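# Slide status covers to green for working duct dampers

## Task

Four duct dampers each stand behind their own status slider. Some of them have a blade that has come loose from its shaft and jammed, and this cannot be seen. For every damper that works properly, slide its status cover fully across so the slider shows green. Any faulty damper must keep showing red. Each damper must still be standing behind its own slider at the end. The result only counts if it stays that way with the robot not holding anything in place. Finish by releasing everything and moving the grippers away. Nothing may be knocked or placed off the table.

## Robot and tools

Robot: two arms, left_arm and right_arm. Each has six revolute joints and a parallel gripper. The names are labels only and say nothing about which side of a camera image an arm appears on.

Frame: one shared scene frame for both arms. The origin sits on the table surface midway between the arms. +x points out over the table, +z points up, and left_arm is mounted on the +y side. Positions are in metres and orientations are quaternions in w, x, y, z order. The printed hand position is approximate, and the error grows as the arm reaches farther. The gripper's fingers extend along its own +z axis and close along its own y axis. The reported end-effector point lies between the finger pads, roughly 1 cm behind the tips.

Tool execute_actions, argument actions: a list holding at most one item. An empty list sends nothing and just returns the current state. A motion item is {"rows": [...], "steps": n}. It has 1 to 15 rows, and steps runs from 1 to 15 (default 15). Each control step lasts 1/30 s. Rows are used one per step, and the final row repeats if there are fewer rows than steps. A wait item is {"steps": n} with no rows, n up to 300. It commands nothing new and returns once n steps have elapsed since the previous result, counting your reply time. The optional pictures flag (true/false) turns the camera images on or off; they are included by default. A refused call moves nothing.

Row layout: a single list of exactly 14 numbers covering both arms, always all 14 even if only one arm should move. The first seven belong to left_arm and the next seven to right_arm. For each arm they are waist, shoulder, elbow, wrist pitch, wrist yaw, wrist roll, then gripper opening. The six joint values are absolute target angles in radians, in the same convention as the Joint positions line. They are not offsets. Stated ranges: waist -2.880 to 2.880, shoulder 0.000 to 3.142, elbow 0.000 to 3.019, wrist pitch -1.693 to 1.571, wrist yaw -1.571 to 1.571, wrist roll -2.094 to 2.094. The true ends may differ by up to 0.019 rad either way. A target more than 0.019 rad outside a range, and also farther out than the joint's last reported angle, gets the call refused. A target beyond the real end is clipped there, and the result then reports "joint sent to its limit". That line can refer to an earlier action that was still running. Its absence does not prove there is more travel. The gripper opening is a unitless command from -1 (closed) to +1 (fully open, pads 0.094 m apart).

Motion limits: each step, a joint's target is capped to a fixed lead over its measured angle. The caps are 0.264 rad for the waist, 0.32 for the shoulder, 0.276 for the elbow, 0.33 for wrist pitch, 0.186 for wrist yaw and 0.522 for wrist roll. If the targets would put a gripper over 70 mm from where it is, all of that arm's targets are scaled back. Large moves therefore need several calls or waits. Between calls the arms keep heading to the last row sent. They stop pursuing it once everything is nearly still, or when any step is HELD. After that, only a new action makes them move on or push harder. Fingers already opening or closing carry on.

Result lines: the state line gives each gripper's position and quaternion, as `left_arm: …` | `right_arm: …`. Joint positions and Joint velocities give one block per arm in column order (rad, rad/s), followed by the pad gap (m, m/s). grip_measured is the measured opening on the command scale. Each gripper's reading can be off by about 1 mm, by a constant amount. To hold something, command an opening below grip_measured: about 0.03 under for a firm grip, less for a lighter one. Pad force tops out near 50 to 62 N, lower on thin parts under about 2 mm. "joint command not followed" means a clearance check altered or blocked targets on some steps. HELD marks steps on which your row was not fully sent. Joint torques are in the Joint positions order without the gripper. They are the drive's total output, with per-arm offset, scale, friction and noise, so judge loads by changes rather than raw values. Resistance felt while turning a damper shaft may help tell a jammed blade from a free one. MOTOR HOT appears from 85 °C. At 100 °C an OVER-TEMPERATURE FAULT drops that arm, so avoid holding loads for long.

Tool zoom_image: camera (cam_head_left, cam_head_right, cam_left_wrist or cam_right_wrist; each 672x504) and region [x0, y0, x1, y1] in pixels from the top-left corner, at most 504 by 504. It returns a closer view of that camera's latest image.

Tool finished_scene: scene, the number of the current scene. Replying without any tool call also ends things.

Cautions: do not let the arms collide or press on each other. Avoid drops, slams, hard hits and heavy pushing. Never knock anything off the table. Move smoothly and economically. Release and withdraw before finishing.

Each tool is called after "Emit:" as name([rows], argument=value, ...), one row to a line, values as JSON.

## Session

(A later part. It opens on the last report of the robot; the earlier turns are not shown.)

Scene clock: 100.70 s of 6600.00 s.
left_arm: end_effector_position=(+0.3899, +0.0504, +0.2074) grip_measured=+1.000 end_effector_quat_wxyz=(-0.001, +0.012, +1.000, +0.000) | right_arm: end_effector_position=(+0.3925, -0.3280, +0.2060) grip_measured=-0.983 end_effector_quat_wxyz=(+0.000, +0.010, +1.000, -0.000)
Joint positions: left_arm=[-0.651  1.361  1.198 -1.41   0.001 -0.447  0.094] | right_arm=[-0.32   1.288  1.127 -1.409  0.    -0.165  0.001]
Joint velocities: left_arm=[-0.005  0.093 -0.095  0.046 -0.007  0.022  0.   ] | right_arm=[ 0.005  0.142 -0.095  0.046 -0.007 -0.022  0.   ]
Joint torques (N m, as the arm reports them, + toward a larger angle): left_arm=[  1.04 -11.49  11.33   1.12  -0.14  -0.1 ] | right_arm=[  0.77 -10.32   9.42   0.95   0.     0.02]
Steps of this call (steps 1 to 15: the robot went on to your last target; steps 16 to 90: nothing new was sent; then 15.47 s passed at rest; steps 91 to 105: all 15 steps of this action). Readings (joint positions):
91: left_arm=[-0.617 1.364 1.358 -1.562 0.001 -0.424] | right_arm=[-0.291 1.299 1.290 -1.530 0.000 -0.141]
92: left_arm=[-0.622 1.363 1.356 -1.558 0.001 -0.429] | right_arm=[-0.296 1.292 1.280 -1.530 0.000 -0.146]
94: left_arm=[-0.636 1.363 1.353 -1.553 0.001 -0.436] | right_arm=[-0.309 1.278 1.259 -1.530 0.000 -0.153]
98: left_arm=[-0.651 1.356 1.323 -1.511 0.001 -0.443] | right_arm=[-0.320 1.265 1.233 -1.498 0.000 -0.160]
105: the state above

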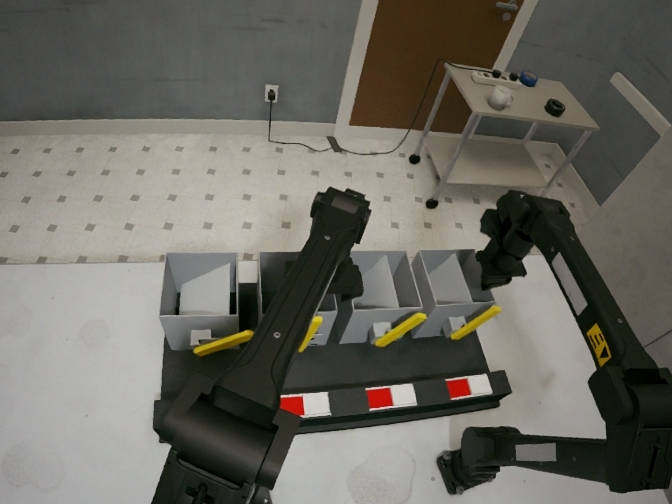

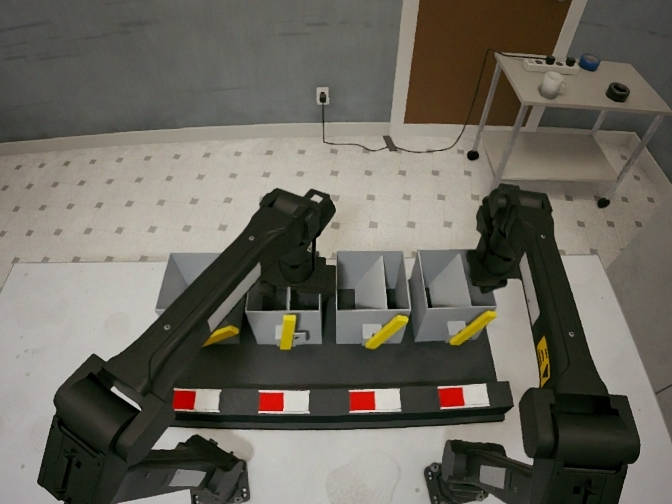

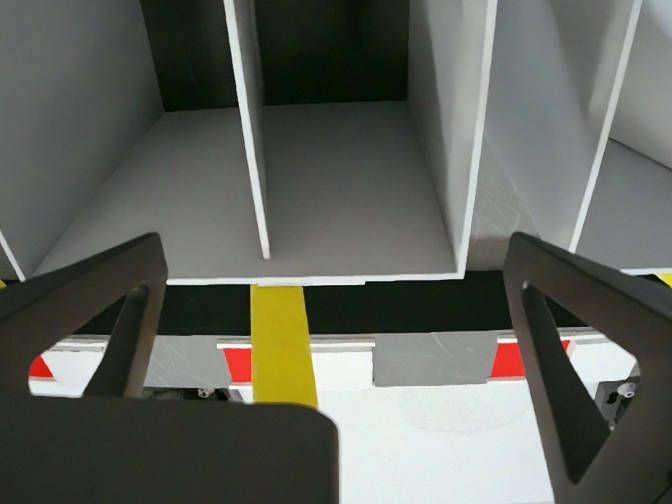

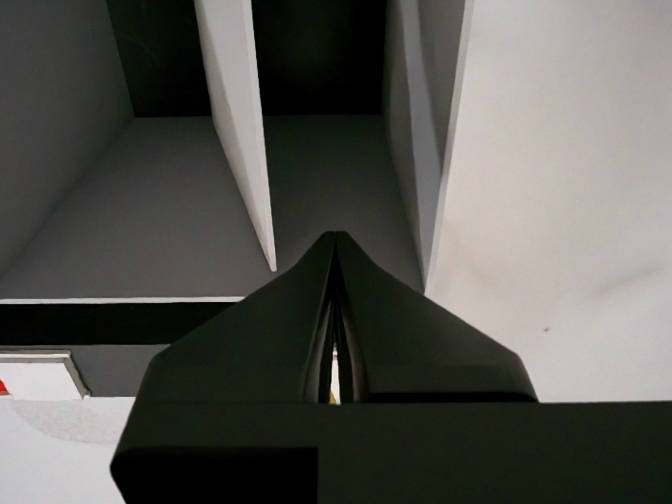

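Emit:
execute_actions([
  {"rows":[[-0.652,1.385,1.15,-1.31,0,-0.46,1,-0.322,1.305,1.06,-1.31,0,-0.18,-1],[-0.652,1.385,1.15,-1.31,0,-0.46,1,-0.322,1.305,1.06,-1.31,0,-0.18,-1],[-0.652,1.385,1.15,-1.31,0,-0.46,1,-0.322,1.305,1.06,-1.31,0,-0.18,-1],[-0.652,1.385,1.15,-1.31,0,-0.46,1,-0.322,1.305,1.06,-1.31,0,-0.18,-1],[-0.652,1.385,1.15,-1.31,0,-0.46,1,-0.322,1.305,1.06,-1.31,0,-0.18,-1],[-0.652,1.41,1.09,-1.24,0,-0.46,1,-0.322,1.325,1.0,-1.24,0,-0.18,-1]],"steps":15},
])

Emit:
execute_actions([
  {"rows":[[-0.652,1.41,1.09,-1.24,0,-0.46,-0.4,-0.322,1.325,1.0,-1.24,0,-0.18,0.3]],"steps":15},
])

Scene clock: 110.10 s of 6600.00 s.
left_arm: end_effector_position=(+0.3915, +0.0497, +0.1457) grip_measured=+1.000 end_effector_quat_wxyz=(-0.005, +0.012, +1.000, +0.002) | right_arm: end_effector_position=(+0.3893, -0.3274, +0.1459) grip_measured=-0.983 end_effector_quat_wxyz=(-0.004, +0.009, +1.000, +0.001)
Joint positions: left_arm=[-0.651  1.411  1.082 -1.251 -0.    -0.448  0.094] | right_arm=[-0.32   1.325  0.998 -1.253  0.    -0.166  0.001]
Joint velocities: left_arm=[-0.005  0.005  0.017 -0.017 -0.051  0.007  0.   ] | right_arm=[-0.005 -0.005 -0.017 -0.007 -0.022  0.081 -0.   ]
Joint torques (N m, as the arm reports them, + toward a larger angle): left_arm=[  1.13 -11.23  10.24   0.74  -0.11  -0.04] | right_arm=[ 0.3  -9.87  8.41  0.94  0.02  0.  ]
Steps of this call (steps 1 to 15: the robot went on to your last target; steps 16 to 90: nothing new was sent; then 5.90 s passed at rest; steps 91 to 105: all 15 steps of this action). Readings (joint positions):
91: left_arm=[-0.651 1.364 1.190 -1.385 0.001 -0.448] | right_arm=[-0.320 1.295 1.117 -1.385 0.000 -0.166]
92: left_arm=[-0.651 1.363 1.180 -1.359 0.001 -0.448] | right_arm=[-0.320 1.292 1.103 -1.358 0.000 -0.166]
94: left_arm=[-0.651 1.366 1.160 -1.332 0.001 -0.448] | right_arm=[-0.320 1.294 1.078 -1.332 0.000 -0.166]
98: left_arm=[-0.651 1.381 1.111 -1.270 0.001 -0.448] | right_arm=[-0.320 1.303 1.024 -1.271 0.000 -0.166]
105: the state above

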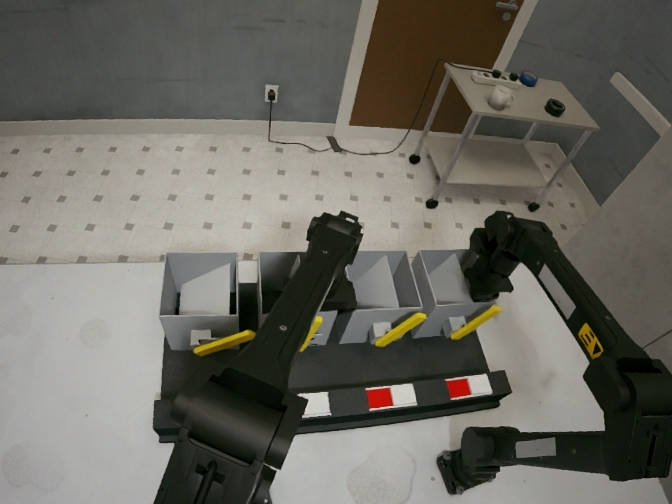

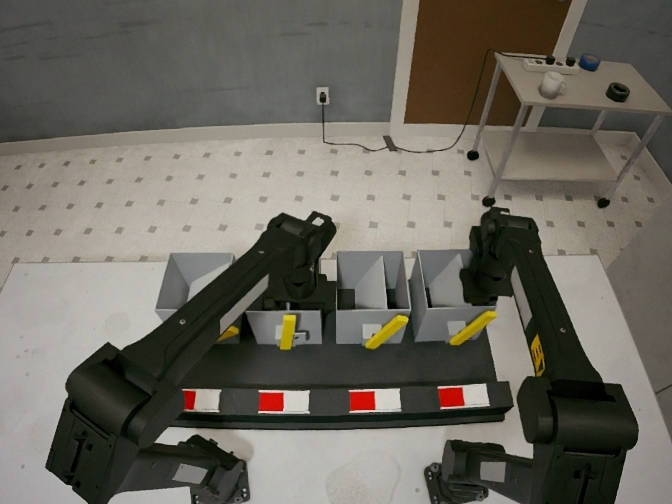

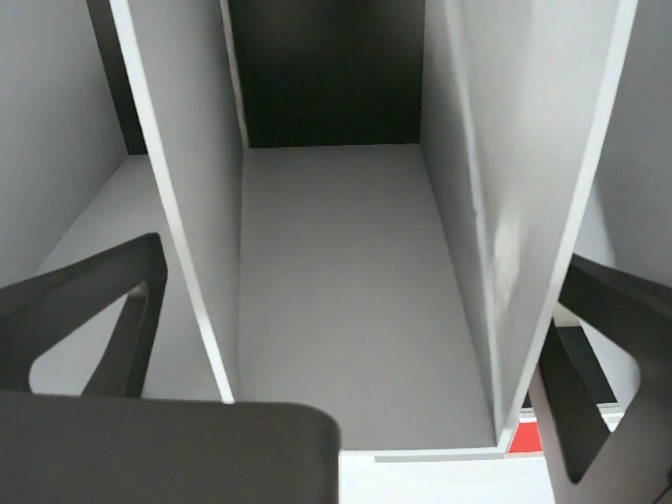

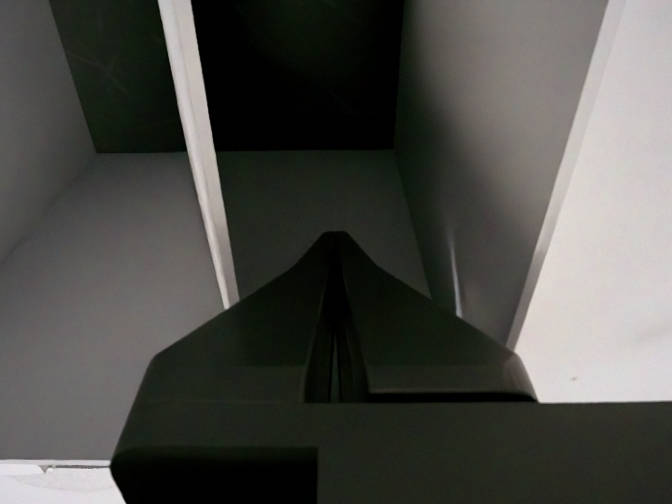

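Scene clock: 110.60 s of 6600.00 s.
left_arm: end_effector_position=(+0.3902, +0.0415, +0.1463) grip_measured=-0.396 end_effector_quat_wxyz=(-0.002, +0.018, +1.000, -0.007) | right_arm: end_effector_position=(+0.3896, -0.3313, +0.1472) grip_measured=-0.401 end_effector_quat_wxyz=(-0.002, +0.010, +1.000, -0.008)
Joint positions: left_arm=[-0.665  1.41   1.082 -1.24   0.015 -0.449  0.028] | right_arm=[-0.323  1.321  0.998 -1.248  0.016 -0.168  0.028]
Joint velocities: left_arm=[ 0.005 -0.005 -0.017  0.012 -0.022  0.037 -0.   ] | right_arm=[-0.005 -0.005 -0.027 -0.002 -0.022  0.051  0.   ]
Joint torques (N m, as the arm reports them, + toward a larger angle): left_arm=[  2.5  -11.22  10.17   0.43  -0.77  -0.03] | right_arm=[ 0.72 -9.36  8.41  0.84 -0.69  0.02]
Steps of this call (steps 1 to 15: all 15 steps of this action). Readings (joint positions):
1: left_arm=[-0.651 1.411 1.082 -1.251 -0.000 -0.448] | right_arm=[-0.320 1.325 0.998 -1.252 0.000 -0.166]
2: left_arm=[-0.651 1.411 1.082 -1.249 0.008 -0.449] | right_arm=[-0.320 1.325 0.998 -1.252 0.010 -0.166]
4: left_arm=[-0.659 1.411 1.082 -1.243 0.017 -0.449] | right_arm=[-0.323 1.321 0.998 -1.248 0.016 -0.168]
8: left_arm=[-0.665 1.410 1.082 -1.241 0.015 -0.449] | right_arm=[-0.323 1.321 0.998 -1.248 0.016 -0.168]
15: the state above

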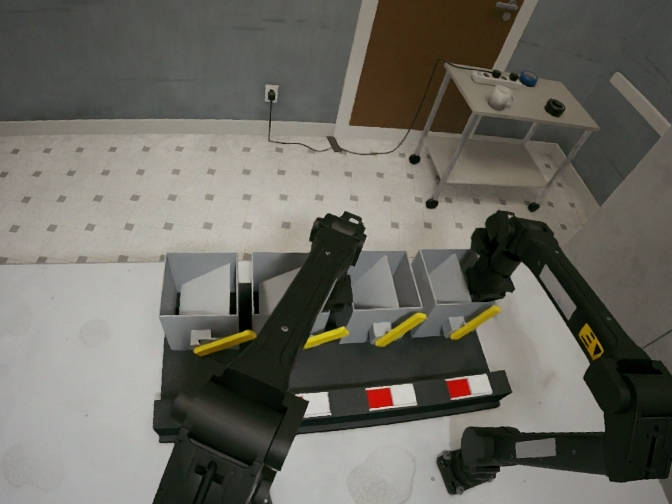

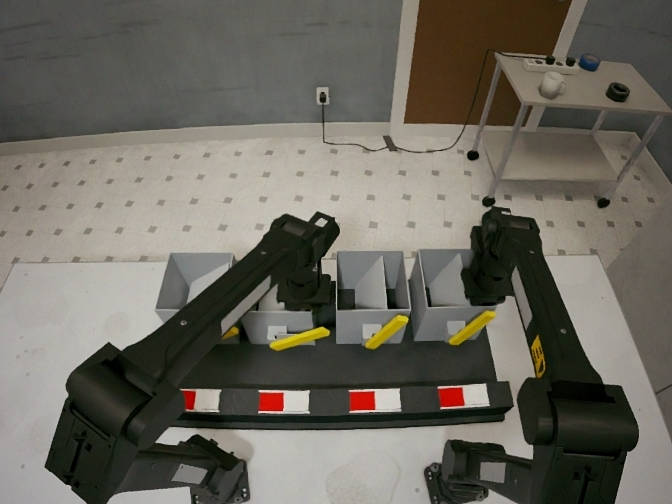

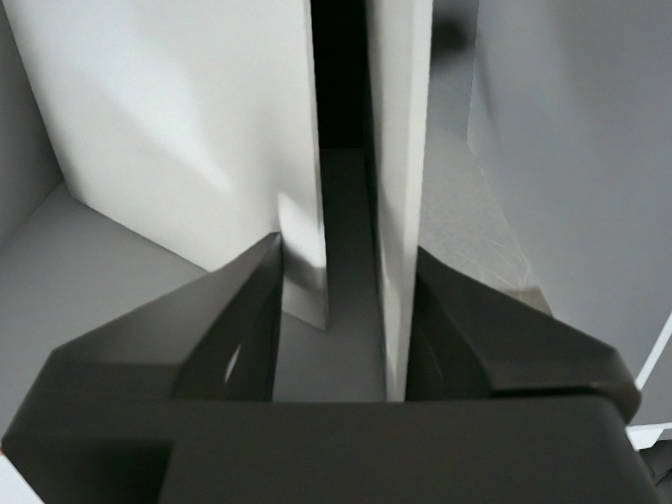

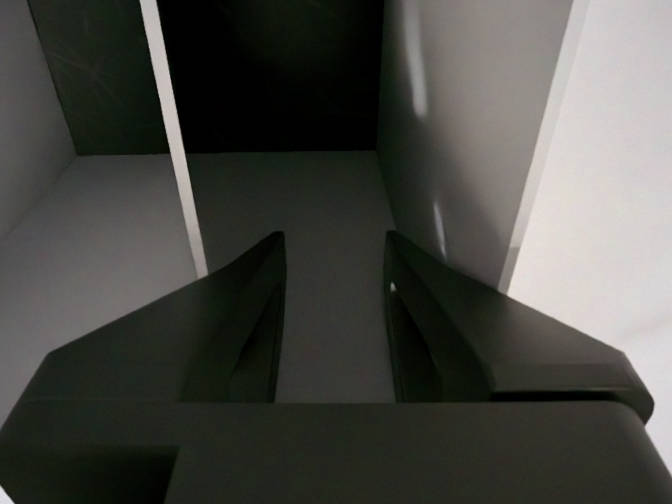

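Emit:
execute_actions([
  {"rows":[[-0.652,1.41,1.09,-1.24,0,-0.46,1,-0.322,1.325,1.0,-1.24,0,-0.18,-1],[-0.652,1.41,1.09,-1.24,0,-0.46,1,-0.322,1.325,1.0,-1.24,0,-0.18,-1],[-0.652,1.41,1.09,-1.24,0,-0.46,1,-0.322,1.325,1.0,-1.24,0,-0.18,-1],[-0.652,1.41,1.09,-1.24,0,-0.46,1,-0.322,1.325,1.0,-1.24,0,-0.18,-1],[-0.652,1.41,1.09,-1.24,0,-0.46,1,-0.322,1.325,1.0,-1.24,0,-0.18,-1],[-0.652,1.385,1.18,-1.35,0,-0.46,1,-0.322,1.305,1.1,-1.35,0,-0.18,-1],[-0.652,1.385,1.18,-1.35,0,-0.46,1,-0.322,1.305,1.1,-1.35,0,-0.18,-1],[-0.652,1.385,1.18,-1.35,0,-0.46,1,-0.322,1.305,1.1,-1.35,0,-0.18,-1],[-0.652,1.37,1.28,-1.46,0,-0.46,1,-0.322,1.29,1.2,-1.46,0,-0.18,-1],[-0.652,1.37,1.28,-1.46,0,-0.46,1,-0.322,1.29,1.2,-1.46,0,-0.18,-1],[-0.652,1.37,1.28,-1.46,0,-0.46,1,-0.322,1.29,1.2,-1.46,0,-0.18,-1],[-0.652,1.36,1.4,-1.57,0,-0.46,1,-0.322,1.26,1.3,-1.55,0,-0.18,-1]],"steps":15},
], pictures=false)

Emit:
execute_actions([
  {"rows":[[-0.652,1.36,1.4,-1.57,0,-0.46,1,-0.322,1.26,1.3,-1.55,0,-0.18,-1],[-0.652,1.36,1.4,-1.57,0,-0.46,1,-0.322,1.26,1.3,-1.55,0,-0.18,-1],[-0.652,1.36,1.4,-1.57,0,-0.46,1,-0.322,1.26,1.3,-1.55,0,-0.18,-1],[-0.652,1.36,1.4,-1.57,0,-0.46,1,-0.322,1.26,1.3,-1.55,0,-0.18,-1],[-1.0,1.05,1.1,-1.6,0,-0.85,-1,-0.7,0.7,1.0,-1.4,0,0,-1]],"steps":15},
], pictures=false)

Emit:
execute_actions([
  {"rows":[[-1.284,1.05,1.0,-1.5,0,-1.09,-1,-0.7,0.7,1.0,-1.4,0,0,-1],[-1.284,1.05,1.0,-1.5,0,-1.09,-1,-0.7,0.7,1.0,-1.4,0,0,-1],[-1.284,1.05,1.0,-1.5,0,-1.09,-1,-0.7,0.7,1.0,-1.4,0,0,-1],[-1.284,1.05,1.0,-1.5,0,-1.09,-1,-0.7,0.7,1.0,-1.4,0,0,-1],[-1.284,1.05,1.0,-1.5,0,-1.09,-1,-0.7,0.7,1.0,-1.4,0,0,-1],[-1.284,1.05,1.0,-1.5,0,-1.09,-1,-0.7,0.7,1.0,-1.4,0,0,-1],[-1.284,1.09,0.8,-1.26,0,-1.09,-1,-0.7,0.7,1.0,-1.4,0,0,-1]],"steps":15},
], pictures=false)

Emit:
execute_actions([
  {"steps":20},
])

Scene clock: 141.57 s of 6600.00 s.
left_arm: end_effector_position=(+0.3974, +0.0431, +0.2477) grip_measured=+1.000 end_effector_quat_wxyz=(-0.007, +0.015, +1.000, +0.002) | right_arm: end_effector_position=(+0.3922, -0.3293, +0.2364) grip_measured=-0.983 end_effector_quat_wxyz=(-0.011, +0.010, +1.000, +0.001)
Joint positions: left_arm=[-0.658  1.384  1.327 -1.529  0.003 -0.449  0.094] | right_arm=[-0.323  1.293  1.211 -1.512  0.002 -0.168  0.001]
Joint velocities: left_arm=[-0.005 -0.249  0.906 -0.432 -0.081 -0.051  0.   ] | right_arm=[-0.005 -0.298  0.784 -0.413  0.007  0.095 -0.001]
Joint torques (N m, as the arm reports them, + toward a larger angle): left_arm=[  1.46 -12.05  11.59   0.17  -0.2    0.  ] | right_arm=[  0.91 -11.16  11.72   0.23  -0.06   0.02]
Steps of this call (steps 1 to 15: the robot went on to your last target; steps 16 to 90: nothing new was sent; then 27.47 s passed at rest; steps 91 to 105: all 15 steps of this action). Readings (joint positions):
91: left_arm=[-0.665 1.410 1.082 -1.240 0.010 -0.449] | right_arm=[-0.323 1.321 0.998 -1.248 0.011 -0.168]
92: left_arm=[-0.663 1.410 1.082 -1.240 0.006 -0.449] | right_arm=[-0.323 1.321 0.998 -1.248 0.006 -0.168]
94: left_arm=[-0.660 1.410 1.082 -1.240 0.003 -0.449] | right_arm=[-0.323 1.321 0.998 -1.248 0.003 -0.168]
98: left_arm=[-0.658 1.407 1.109 -1.314 0.003 -0.449] | right_arm=[-0.323 1.321 1.024 -1.312 0.002 -0.168]
105: the state above

Scene clock: 142.07 s of 6600.00 s.
left_arm: end_effector_position=(+0.2250, +0.0186, +0.2703) grip_measured=-0.993 end_effector_quat_wxyz=(+0.013, +0.040, +0.999, -0.017) | right_arm: end_effector_position=(+0.2421, -0.3958, +0.3275) grip_measured=-0.983 end_effector_quat_wxyz=(+0.229, +0.260, +0.935, -0.075)
Joint positions: left_arm=[-1.035  1.022  1.092 -1.598  0.004 -0.776  0.   ] | right_arm=[-0.718  0.669  1.006 -1.421  0.003 -0.04   0.001]
Joint velocities: left_arm=[ 0.122 -0.151  0.007  0.007 -0.007 -0.418 -0.   ] | right_arm=[-0.005 -1.128  0.002  0.066  0.051  0.168 -0.001]
Joint torques (N m, as the arm reports them, + toward a larger angle): left_arm=[ 2.65 -1.6  10.8   0.59 -0.33 -0.04] | right_arm=[ 3.34  7.93  8.67  2.04 -0.11  0.3 ]
Steps of this call (steps 1 to 15: all 15 steps of this action). Readings (joint positions):
1: left_arm=[-0.658 1.376 1.353 -1.539 0.003 -0.449] | right_arm=[-0.323 1.282 1.235 -1.521 0.002 -0.168]
2: left_arm=[-0.658 1.365 1.370 -1.545 0.003 -0.449] | right_arm=[-0.323 1.271 1.252 -1.527 0.002 -0.168]
4: left_arm=[-0.658 1.345 1.382 -1.552 0.003 -0.449] | right_arm=[-0.323 1.251 1.268 -1.533 0.002 -0.168]
8: left_arm=[-0.763 1.217 1.236 -1.557 -0.004 -0.577] | right_arm=[-0.457 1.089 1.115 -1.452 -0.005 -0.118]
15: the state above

Scene clock: 142.57 s of 6600.00 s.
left_arm: end_effector_position=(+0.1629, -0.0098, +0.1283) grip_measured=-0.993 end_effector_quat_wxyz=(-0.012, +0.021, +1.000, +0.019) | right_arm: end_effector_position=(+0.2511, -0.3981, +0.3167) grip_measured=-0.983 end_effector_quat_wxyz=(+0.212, +0.267, +0.938, -0.065)
Joint positions: left_arm=[-1.288  1.108  0.772 -1.28   0.003 -1.066  0.   ] | right_arm=[-0.706  0.71   1.001 -1.414  0.003 -0.015  0.001]
Joint velocities: left_arm=[-0.024 -0.005  0.002  0.139 -0.007 -0.081 -0.   ] | right_arm=[-0.024 -0.054 -0.007 -0.012  0.022  0.022 -0.   ]
Joint torques (N m, as the arm reports them, + toward a larger angle): left_arm=[ 1.58 -8.13 11.72  0.63 -0.22 -0.04] | right_arm=[ 1.11 -2.04  8.93  1.79 -0.07  0.29]
Steps of this call (steps 1 to 15: all 15 steps of this action). Readings (joint positions):
1: left_arm=[-1.052 1.017 1.084 -1.582 -0.007 -0.824] | right_arm=[-0.716 0.639 1.006 -1.420 0.003 -0.035]
2: left_arm=[-1.099 1.014 1.066 -1.556 -0.008 -0.872] | right_arm=[-0.713 0.625 1.006 -1.420 0.003 -0.030]
4: left_arm=[-1.223 1.022 1.025 -1.524 -0.002 -0.946] | right_arm=[-0.708 0.632 1.006 -1.420 0.003 -0.025]
8: left_arm=[-1.314 1.049 0.930 -1.401 0.004 -1.018] | right_arm=[-0.706 0.692 1.005 -1.416 0.003 -0.019]
15: the state above

Scene clock: 143.23 s of 6600.00 s.
left_arm: end_effector_position=(+0.1639, -0.0117, +0.1316) grip_measured=-0.993 end_effector_quat_wxyz=(-0.006, +0.015, +1.000, +0.009) | right_arm: end_effector_position=(+0.2504, -0.3977, +0.3177) grip_measured=-0.983 end_effector_quat_wxyz=(+0.214, +0.268, +0.937, -0.066)
Joint positions: left_arm=[-1.288  1.094  0.772 -1.271  0.003 -1.078  0.   ] | right_arm=[-0.706  0.705  1.001 -1.414  0.003 -0.014  0.001]
Joint velocities: left_arm=[ 0.005 -0.005 -0.002 -0.007 -0.022  0.007 -0.   ] | right_arm=[ 0.005 -0.005  0.012 -0.017  0.022 -0.037  0.001]
Joint torques (N m, as the arm reports them, + toward a larger angle): left_arm=[ 1.32 -6.11 11.77  0.86 -0.3  -0.05] | right_arm=[ 1.12 -1.88  9.07  1.79 -0.07  0.29]
Steps of this call (steps 1 to 20: the robot went on to your last target). Readings (joint positions):
1: left_arm=[-1.288 1.106 0.772 -1.275 0.003 -1.068] | right_arm=[-0.706 0.708 1.001 -1.414 0.003 -0.015]
2: left_arm=[-1.288 1.102 0.772 -1.272 0.003 -1.070] | right_arm=[-0.706 0.707 1.001 -1.414 0.003 -0.015]
4: left_arm=[-1.288 1.098 0.772 -1.271 0.003 -1.073] | right_arm=[-0.706 0.706 1.001 -1.414 0.003 -0.014]
8: left_arm=[-1.288 1.094 0.772 -1.271 0.003 -1.076] | right_arm=[-0.706 0.705 1.001 -1.414 0.003 -0.014]
20: the state above

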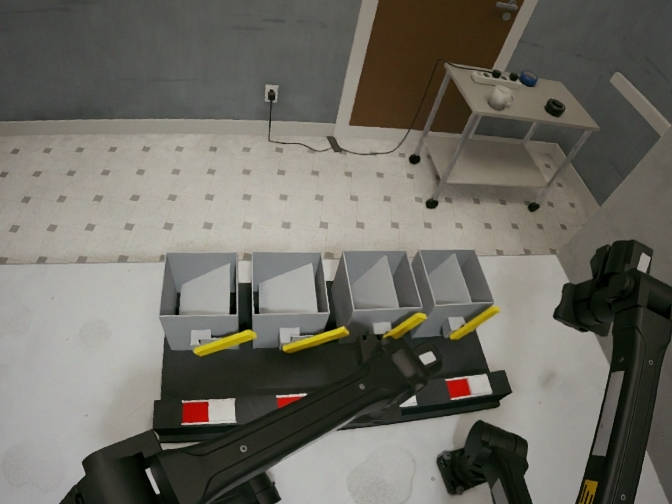

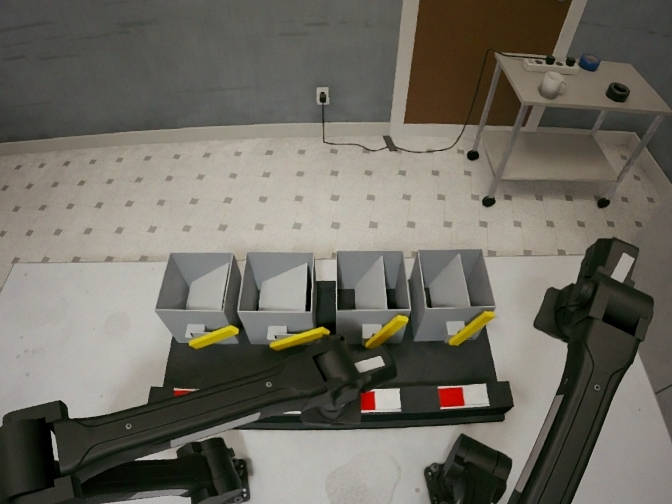

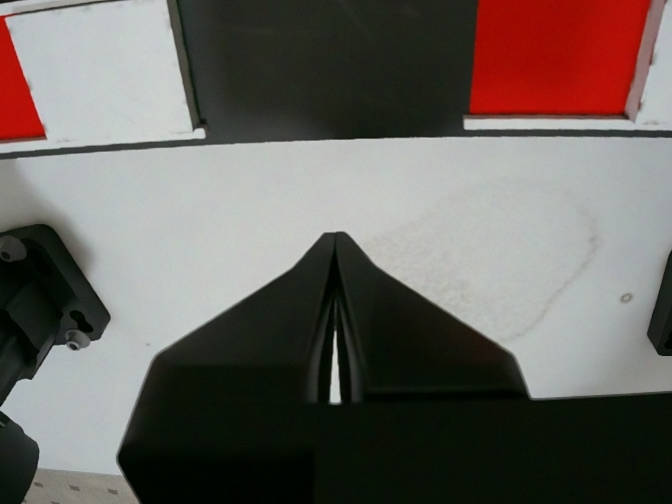

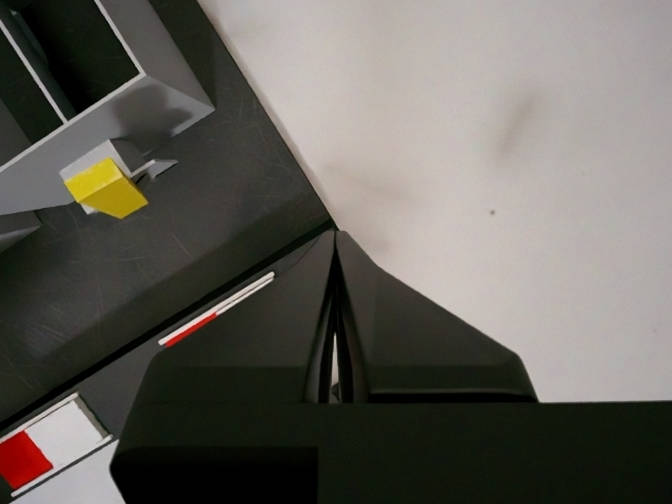

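Emit:
execute_actions([
  {"rows":[[-1.138,1.06,0.78,-1.27,0,-0.93,-1,-0.7,0.7,1.0,-1.4,0,0,-1],[-1.138,1.06,0.78,-1.27,0,-0.93,-1,-0.7,0.7,1.0,-1.4,0,0,-1],[-1.138,1.06,0.78,-1.27,0,-0.93,-1,-0.7,0.7,1.0,-1.4,0,0,-1],[-1.138,1.06,0.78,-1.27,0,-0.93,-1,-0.7,0.7,1.0,-1.4,0,0,-1],[-1.138,1.06,0.78,-1.27,0,-0.93,-1,-0.7,0.7,1.0,-1.4,0,0,-1],[-1.138,1.06,0.78,-1.27,0,-0.93,-1,-0.7,0.7,1.0,-1.4,0,0,-1],[-1.138,1.06,0.78,-1.27,0,-0.93,-1,-0.7,0.7,1.0,-1.4,0,0,-1],[-1.138,1.093,0.71,-1.17,0,-0.93,-1,-0.7,0.7,1.0,-1.4,0,0,-1]],"steps":15},
])

Scene clock: 154.60 s of 6600.00 s.
left_arm: end_effector_position=(+0.1968, +0.0147, +0.1067) grip_measured=-0.993 end_effector_quat_wxyz=(-0.001, +0.002, +1.000, +0.003) | right_arm: end_effector_position=(+0.2504, -0.3977, +0.3177) grip_measured=-0.983 end_effector_quat_wxyz=(+0.214, +0.268, +0.937, -0.066)
Joint positions: left_arm=[-1.131  1.093  0.702 -1.186 -0.001 -0.947  0.   ] | right_arm=[-0.706  0.705  1.001 -1.414  0.003 -0.014  0.001]
Joint velocities: left_arm=[-0.015  0.024 -0.007  0.002 -0.037  0.007 -0.   ] | right_arm=[-0.005 -0.015 -0.002 -0.002 -0.022  0.022 -0.   ]
Joint torques (N m, as the arm reports them, + toward a larger angle): left_arm=[-0.04 -5.11  9.91  0.89 -0.13  0.24] | right_arm=[ 1.12 -1.81  9.06  1.8  -0.08  0.29]
Steps of this call (steps 1 to 15: the robot went on to your last target; steps 16 to 90: nothing new was sent; then 7.87 s passed at rest; steps 91 to 105: all 15 steps of this action). Readings (joint positions):
91: left_arm=[-1.275 1.092 0.772 -1.271 0.007 -1.055] | right_arm=[-0.706 0.705 1.001 -1.414 0.003 -0.014]
92: left_arm=[-1.243 1.088 0.772 -1.271 0.007 -1.031] | right_arm=[-0.706 0.705 1.001 -1.414 0.003 -0.014]
94: left_arm=[-1.167 1.076 0.772 -1.271 0.001 -0.999] | right_arm=[-0.706 0.705 1.001 -1.414 0.003 -0.014]
98: left_arm=[-1.124 1.062 0.764 -1.253 -0.001 -0.966] | right_arm=[-0.706 0.705 1.001 -1.414 0.003 -0.014]
105: the state above

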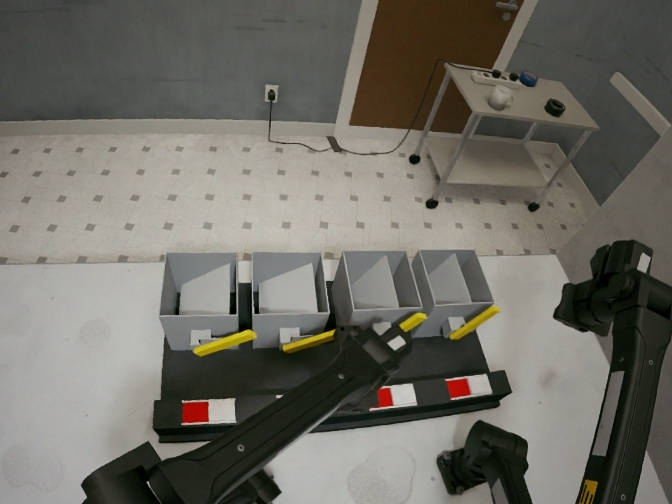

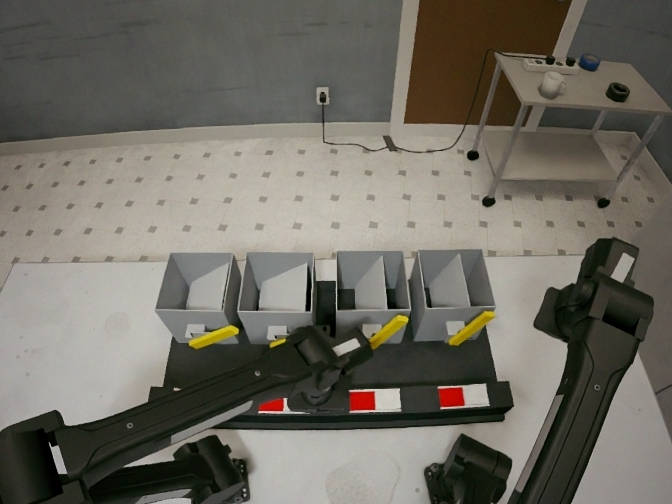

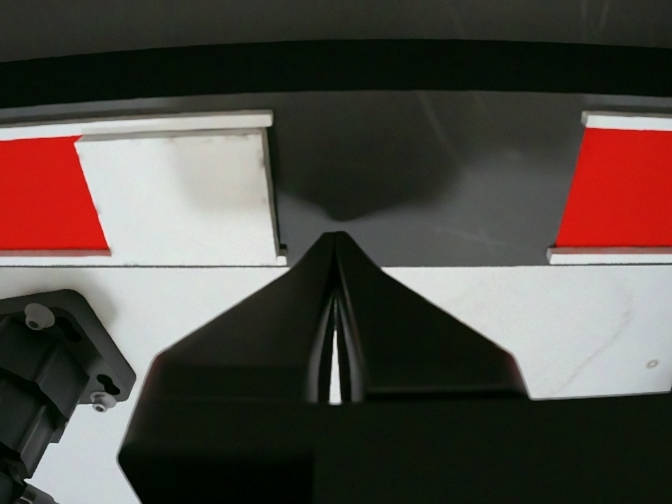

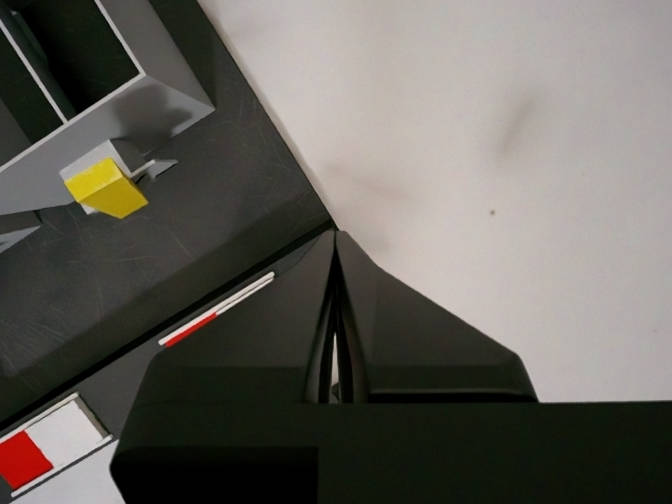

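Emit:
execute_actions([
  {"rows":[[-1.135,1.105,0.675,-1.15,0,-0.93,-1,-0.7,0.7,1.0,-1.4,0,0,-1],[-1.135,1.105,0.675,-1.15,0,-0.93,-1,-0.7,0.7,1.0,-1.4,0,0,-1],[-1.135,1.105,0.675,-1.15,0,-0.93,-1,-0.7,0.7,1.0,-1.4,0,0,-1],[-1.135,1.105,0.675,-1.15,0,-0.93,-1,-0.7,0.7,1.0,-1.4,0,0,-1],[-1.135,1.105,0.675,-1.15,0,-0.93,-1,-0.7,0.7,1.0,-1.4,0,0,-1],[-1.135,1.105,0.675,-1.15,0,-0.93,-1,-0.7,0.7,1.0,-1.4,0,0,-1],[-1.09,1.055,0.645,-1.165,0,-0.89,-1,-0.7,0.7,1.0,-1.4,0,0,-1],[-1.09,1.055,0.645,-1.165,0,-0.89,-1,-0.7,0.7,1.0,-1.4,0,0,-1],[-1.09,1.055,0.645,-1.165,0,-0.89,-1,-0.7,0.7,1.0,-1.4,0,0,-1],[-1.09,1.055,0.645,-1.165,0,-0.89,-1,-0.7,0.7,1.0,-1.4,0,0,-1],[-1.045,1.007,0.612,-1.18,0,-0.84,-1,-0.7,0.7,1.0,-1.4,0,0,-1]],"steps":15},
])

Scene clock: 165.30 s of 6600.00 s.
left_arm: end_effector_position=(+0.1959, +0.0455, +0.0966) grip_measured=-0.994 end_effector_quat_wxyz=(+0.003, -0.001, +1.000, -0.009) | right_arm: end_effector_position=(+0.2504, -0.3977, +0.3177) grip_measured=-0.983 end_effector_quat_wxyz=(+0.214, +0.268, +0.937, -0.066)
Joint positions: left_arm=[-1.053  1.006  0.618 -1.165  0.006 -0.876  0.   ] | right_arm=[-0.706  0.705  1.001 -1.414  0.003 -0.014  0.001]
Joint velocities: left_arm=[ 0.151 -0.19  -0.12  -0.042 -0.066  0.212  0.001] | right_arm=[-0.005  0.005 -0.002  0.012 -0.051  0.037  0.001]
Joint torques (N m, as the arm reports them, + toward a larger angle): left_arm=[ 0.99 -2.67  9.28  0.24 -0.27  0.22] | right_arm=[ 1.1  -1.83  9.06  1.8  -0.07  0.29]
Steps of this call (steps 1 to 15: the robot went on to your last target; steps 16 to 90: nothing new was sent; then 7.20 s passed at rest; steps 91 to 105: all 15 steps of this action). Readings (joint positions):
91: left_arm=[-1.131 1.093 0.699 -1.176 -0.001 -0.942] | right_arm=[-0.706 0.705 1.001 -1.414 0.003 -0.014]
92: left_arm=[-1.131 1.093 0.693 -1.169 -0.001 -0.942] | right_arm=[-0.706 0.705 1.001 -1.414 0.003 -0.014]
94: left_arm=[-1.131 1.095 0.682 -1.163 -0.001 -0.942] | right_arm=[-0.706 0.705 1.001 -1.414 0.003 -0.014]
98: left_arm=[-1.120 1.087 0.662 -1.163 -0.000 -0.928] | right_arm=[-0.706 0.705 1.001 -1.414 0.003 -0.014]
105: the state above

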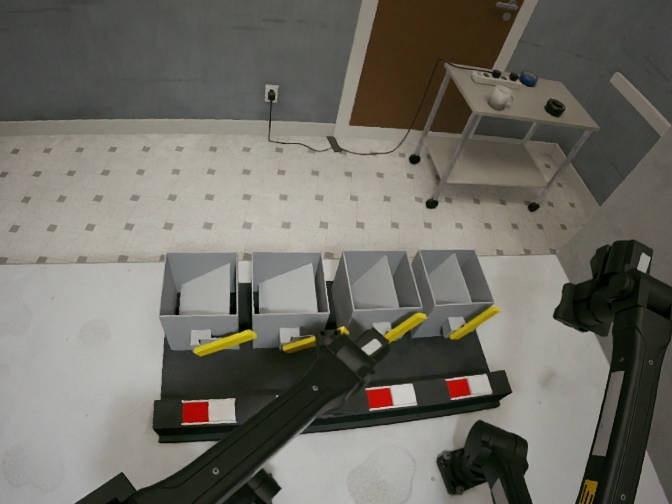

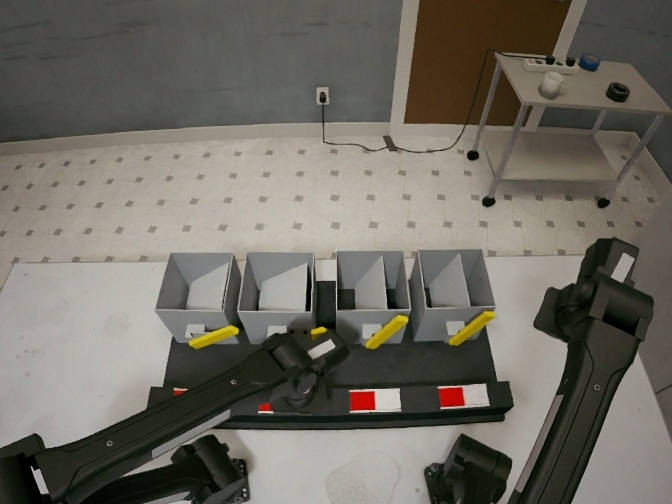

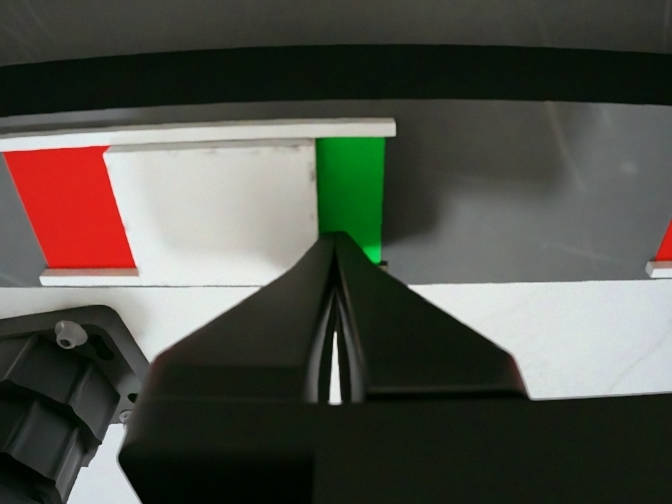

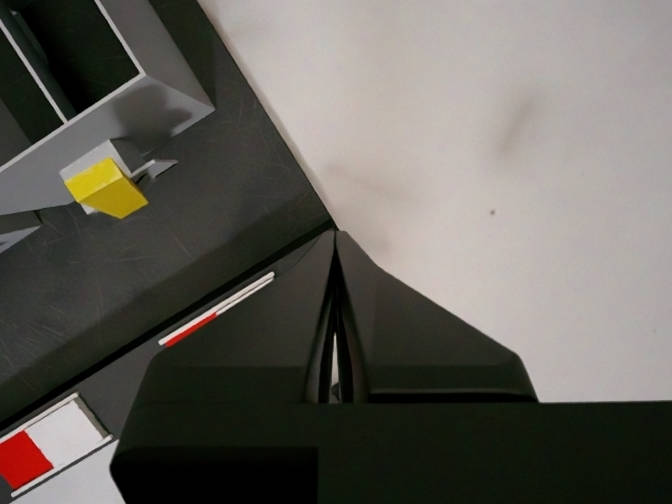

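Emit:
execute_actions([
  {"rows":[[-1.02,0.985,0.59,-1.18,0,-0.82,-1,-0.7,0.7,1.0,-1.4,0,0,-1],[-1.02,0.985,0.59,-1.18,0,-0.82,-1,-0.7,0.7,1.0,-1.4,0,0,-1],[-1.02,0.985,0.59,-1.18,0,-0.82,-1,-0.7,0.7,1.0,-1.4,0,0,-1],[-1.02,0.985,0.59,-1.18,0,-0.82,-1,-0.7,0.7,1.0,-1.4,0,0,-1],[-0.98,0.955,0.57,-1.19,0,-0.78,-1,-0.7,0.7,1.0,-1.4,0,0,-1],[-0.98,0.955,0.57,-1.19,0,-0.78,-1,-0.7,0.7,1.0,-1.4,0,0,-1],[-0.98,0.955,0.57,-1.19,0,-0.78,-1,-0.7,0.7,1.0,-1.4,0,0,-1],[-0.98,0.955,0.57,-1.19,0,-0.78,-1,-0.7,0.7,1.0,-1.4,0,0,-1],[-0.935,0.925,0.55,-1.2,0,-0.74,-1,-0.7,0.7,1.0,-1.4,0,0,-1]],"steps":15},
])

Scene clock: 173.93 s of 6600.00 s.
left_arm: end_effector_position=(+0.1972, +0.0789, +0.0925) grip_measured=-0.994 end_effector_quat_wxyz=(+0.006, -0.002, +1.000, -0.013) | right_arm: end_effector_position=(+0.2505, -0.3976, +0.3177) grip_measured=-0.983 end_effector_quat_wxyz=(+0.214, +0.268, +0.937, -0.066)
Joint positions: left_arm=[-0.942  0.921  0.56  -1.183  0.011 -0.767  0.   ] | right_arm=[-0.706  0.705  1.001 -1.414  0.002 -0.014  0.001]
Joint velocities: left_arm=[-0.015 -0.024  0.022 -0.002  0.066  0.11  -0.001] | right_arm=[-0.015 -0.015  0.002  0.002 -0.081  0.022  0.001]
Joint torques (N m, as the arm reports them, + toward a larger angle): left_arm=[ 2.27 -2.3   8.33  0.01 -0.65  0.23] | right_arm=[ 1.07 -1.77  9.07  1.81 -0.08  0.29]
Steps of this call (steps 1 to 30: the robot went on to your last target; steps 31 to 90: nothing new was sent; then 5.13 s passed at rest; steps 91 to 105: all 15 steps of this action). Readings (joint positions):
91: left_arm=[-1.047 0.999 0.613 -1.166 0.006 -0.849] | right_arm=[-0.706 0.705 1.001 -1.414 0.002 -0.014]
92: left_arm=[-1.043 0.997 0.609 -1.166 0.006 -0.846] | right_arm=[-0.706 0.705 1.001 -1.414 0.002 -0.014]
94: left_arm=[-1.033 0.991 0.601 -1.166 0.006 -0.841] | right_arm=[-0.706 0.705 1.001 -1.414 0.002 -0.014]
98: left_arm=[-0.993 0.963 0.581 -1.172 0.006 -0.813] | right_arm=[-0.706 0.705 1.001 -1.414 0.002 -0.014]
105: the state above

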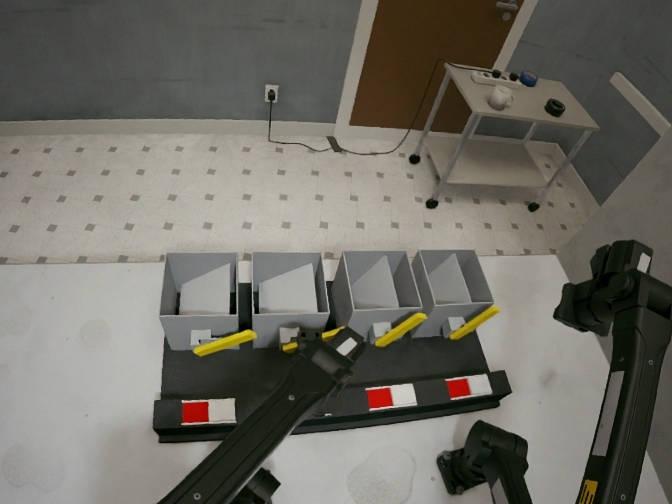

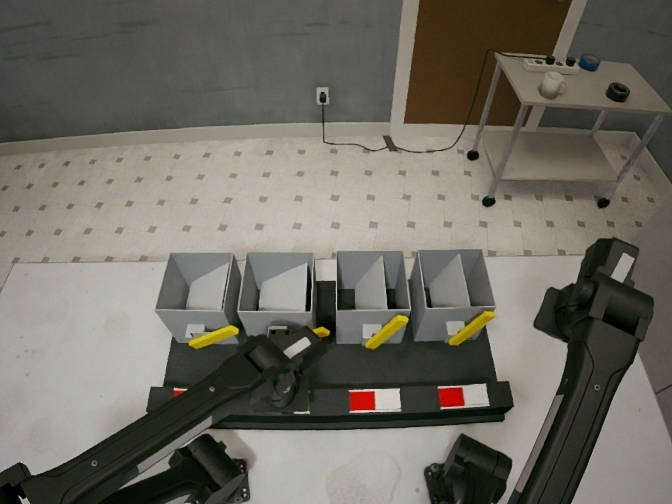

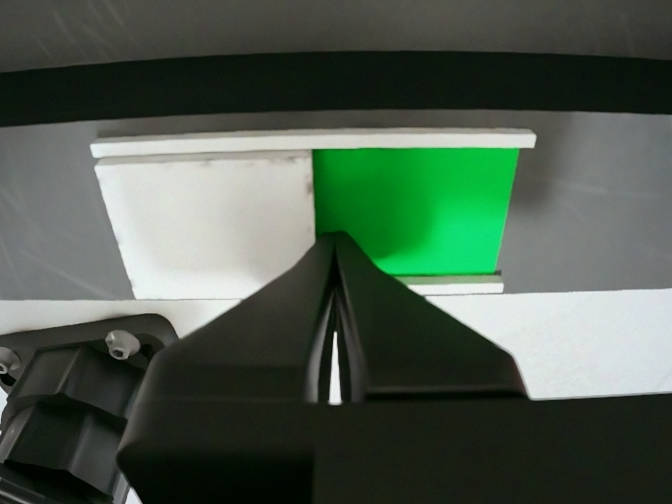

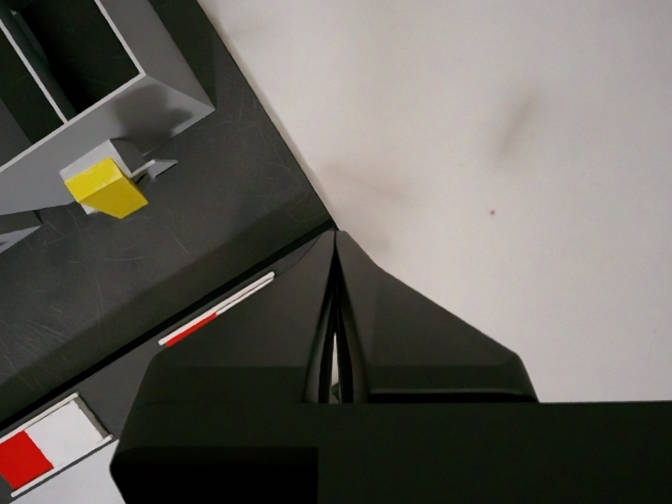

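Emit:
execute_actions([
  {"rows":[[-0.97,0.92,0.58,-1.22,0,-0.76,-1,-0.7,0.7,1.0,-1.4,0,0,-1],[-0.97,0.92,0.58,-1.22,0,-0.76,-1,-0.7,0.7,1.0,-1.4,0,0,-1],[-0.97,0.92,0.58,-1.22,0,-0.76,-1,-0.7,0.7,1.0,-1.4,0,0,-1],[-0.97,0.86,0.66,-1.36,0,-0.76,-1,-0.7,0.7,1.0,-1.4,0,0,-1],[-0.97,0.86,0.66,-1.36,0,-0.76,-1,-0.7,0.7,1.0,-1.4,0,0,-1],[-0.97,0.86,0.66,-1.36,0,-0.76,-1,-0.7,0.7,1.0,-1.4,0,0,-1],[-0.8,0.74,0.62,-1.45,0,-0.65,-1,-0.7,0.7,1.0,-1.4,0,0,-1],[-0.8,0.74,0.62,-1.45,0,-0.65,-1,-0.7,0.7,1.0,-1.4,0,0,-1],[-0.8,0.74,0.62,-1.45,0,-0.65,-1,-0.7,0.7,1.0,-1.4,0,0,-1],[-0.56,0.662,0.58,-1.47,0,-0.42,-1,-0.7,0.7,1.0,-1.4,0,0,-1]],"steps":15},
], pictures=false)

Emit:
execute_actions([
  {"rows":[[-0.56,0.662,0.58,-1.47,0,-0.42,-1,-0.7,0.7,1.0,-1.4,0,0,-1],[-0.56,0.662,0.58,-1.47,0,-0.42,-1,-0.7,0.7,1.0,-1.4,0,0,-1],[-0.56,0.662,0.58,-1.47,0,-0.42,-1,-0.7,0.7,1.0,-1.4,0,0,-1],[-0.56,0.662,0.58,-1.47,0,-0.42,-1,-0.7,0.7,1.0,-1.4,0,0,-1],[-0.56,0.662,0.58,-1.47,0,-0.42,-1,-0.7,0.7,1.0,-1.4,0,0,-1],[-0.56,0.662,0.58,-1.47,0,-0.42,-1,-0.7,0.7,1.0,-1.4,0,0,-1],[-0.56,0.675,0.51,-1.4,0,-0.42,-1,-0.7,0.7,1.0,-1.4,0,0,-1]],"steps":15},
])

Scene clock: 198.10 s of 6600.00 s.
left_arm: end_effector_position=(+0.1904, +0.1729, +0.1460) grip_measured=-0.994 end_effector_quat_wxyz=(+0.029, -0.077, +0.997, -0.012) | right_arm: end_effector_position=(+0.2505, -0.3976, +0.3177) grip_measured=-0.983 end_effector_quat_wxyz=(+0.214, +0.268, +0.937, -0.066)
Joint positions: left_arm=[-0.534  0.634  0.586 -1.461 -0.003 -0.509  0.   ] | right_arm=[-0.706  0.705  1.001 -1.414  0.002 -0.014  0.001]
Joint velocities: left_arm=[ 0.093  0.015 -0.061 -0.081  0.007  0.476 -0.001] | right_arm=[ 0.005 -0.005 -0.017  0.017  0.007 -0.022 -0.001]
Joint torques (N m, as the arm reports them, + toward a larger angle): left_arm=[-1.38  2.32 10.06  0.38  0.03  0.22] | right_arm=[ 1.09 -1.8   9.06  1.79 -0.06  0.29]
Steps of this call (steps 1 to 30: the robot went on to your last target; steps 31 to 90: nothing new was sent; then 20.67 s passed at rest; steps 91 to 105: all 15 steps of this action). Readings (joint positions):
91: left_arm=[-0.945 0.921 0.560 -1.184 0.011 -0.755] | right_arm=[-0.706 0.705 1.001 -1.414 0.002 -0.014]
92: left_arm=[-0.951 0.921 0.560 -1.187 0.008 -0.755] | right_arm=[-0.706 0.705 1.001 -1.414 0.002 -0.014]
94: left_arm=[-0.960 0.918 0.570 -1.207 -0.000 -0.755] | right_arm=[-0.706 0.705 1.001 -1.414 0.002 -0.014]
98: left_arm=[-0.908 0.835 0.614 -1.367 0.005 -0.722] | right_arm=[-0.706 0.705 1.001 -1.414 0.002 -0.014]
105: the state above

Scene clock: 198.60 s of 6600.00 s.
left_arm: end_effector_position=(+0.1766, +0.1751, +0.1077) grip_measured=-0.994 end_effector_quat_wxyz=(-0.008, -0.030, +1.000, +0.005) | right_arm: end_effector_position=(+0.2505, -0.3976, +0.3177) grip_measured=-0.983 end_effector_quat_wxyz=(+0.214, +0.268, +0.937, -0.066)
Joint positions: left_arm=[-0.554  0.673  0.499 -1.414 -0.003 -0.435  0.   ] | right_arm=[-0.706  0.705  1.001 -1.414  0.002 -0.014  0.001]
Joint velocities: left_arm=[-0.015 -0.005  0.007  0.046 -0.007  0.007  0.001] | right_arm=[-0.005  0.015  0.007 -0.022 -0.037 -0.051 -0.001]
Joint torques (N m, as the arm reports them, + toward a larger angle): left_arm=[-0.6   0.08 10.67  0.81  0.06  0.18] | right_arm=[ 1.09 -1.83  9.07  1.79 -0.06  0.28]
Steps of this call (steps 1 to 15: all 15 steps of this action). Readings (joint positions):
1: left_arm=[-0.535 0.637 0.584 -1.462 -0.003 -0.493] | right_arm=[-0.706 0.705 1.001 -1.414 0.002 -0.014]
2: left_arm=[-0.540 0.642 0.582 -1.462 -0.003 -0.481] | right_arm=[-0.706 0.705 1.001 -1.414 0.002 -0.014]
4: left_arm=[-0.550 0.653 0.580 -1.462 -0.003 -0.463] | right_arm=[-0.706 0.705 1.001 -1.414 0.002 -0.014]
8: left_arm=[-0.554 0.661 0.557 -1.432 -0.003 -0.445] | right_arm=[-0.706 0.705 1.001 -1.414 0.002 -0.014]
15: the state above

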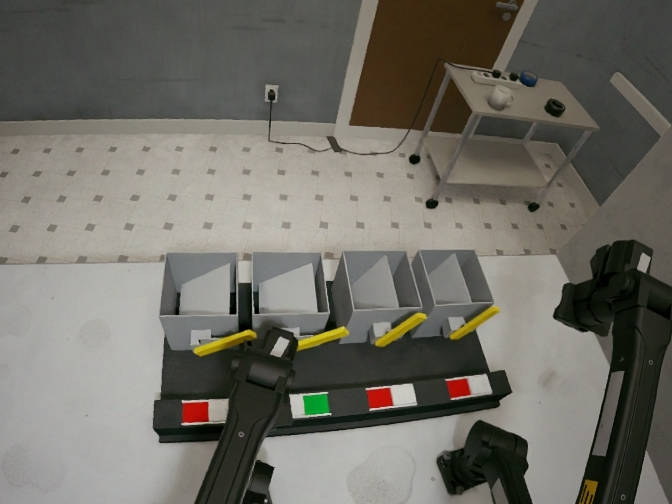

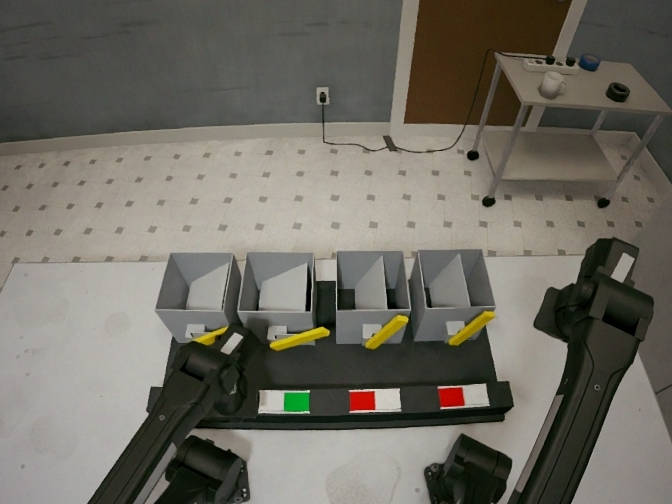

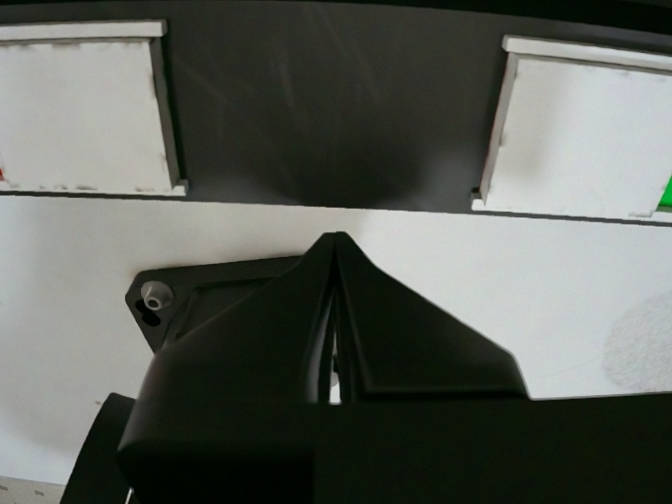

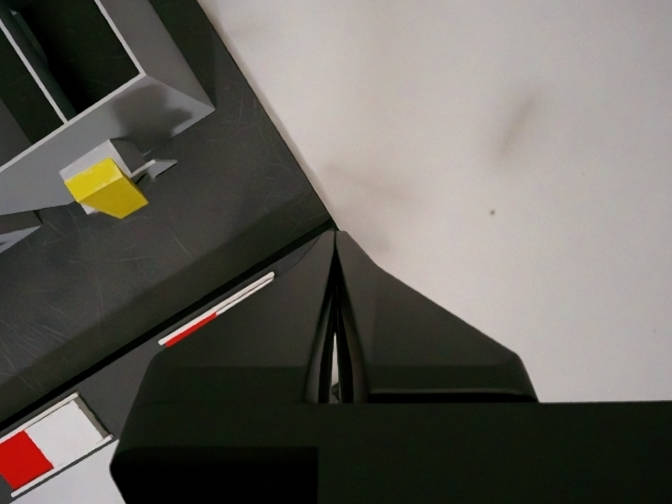

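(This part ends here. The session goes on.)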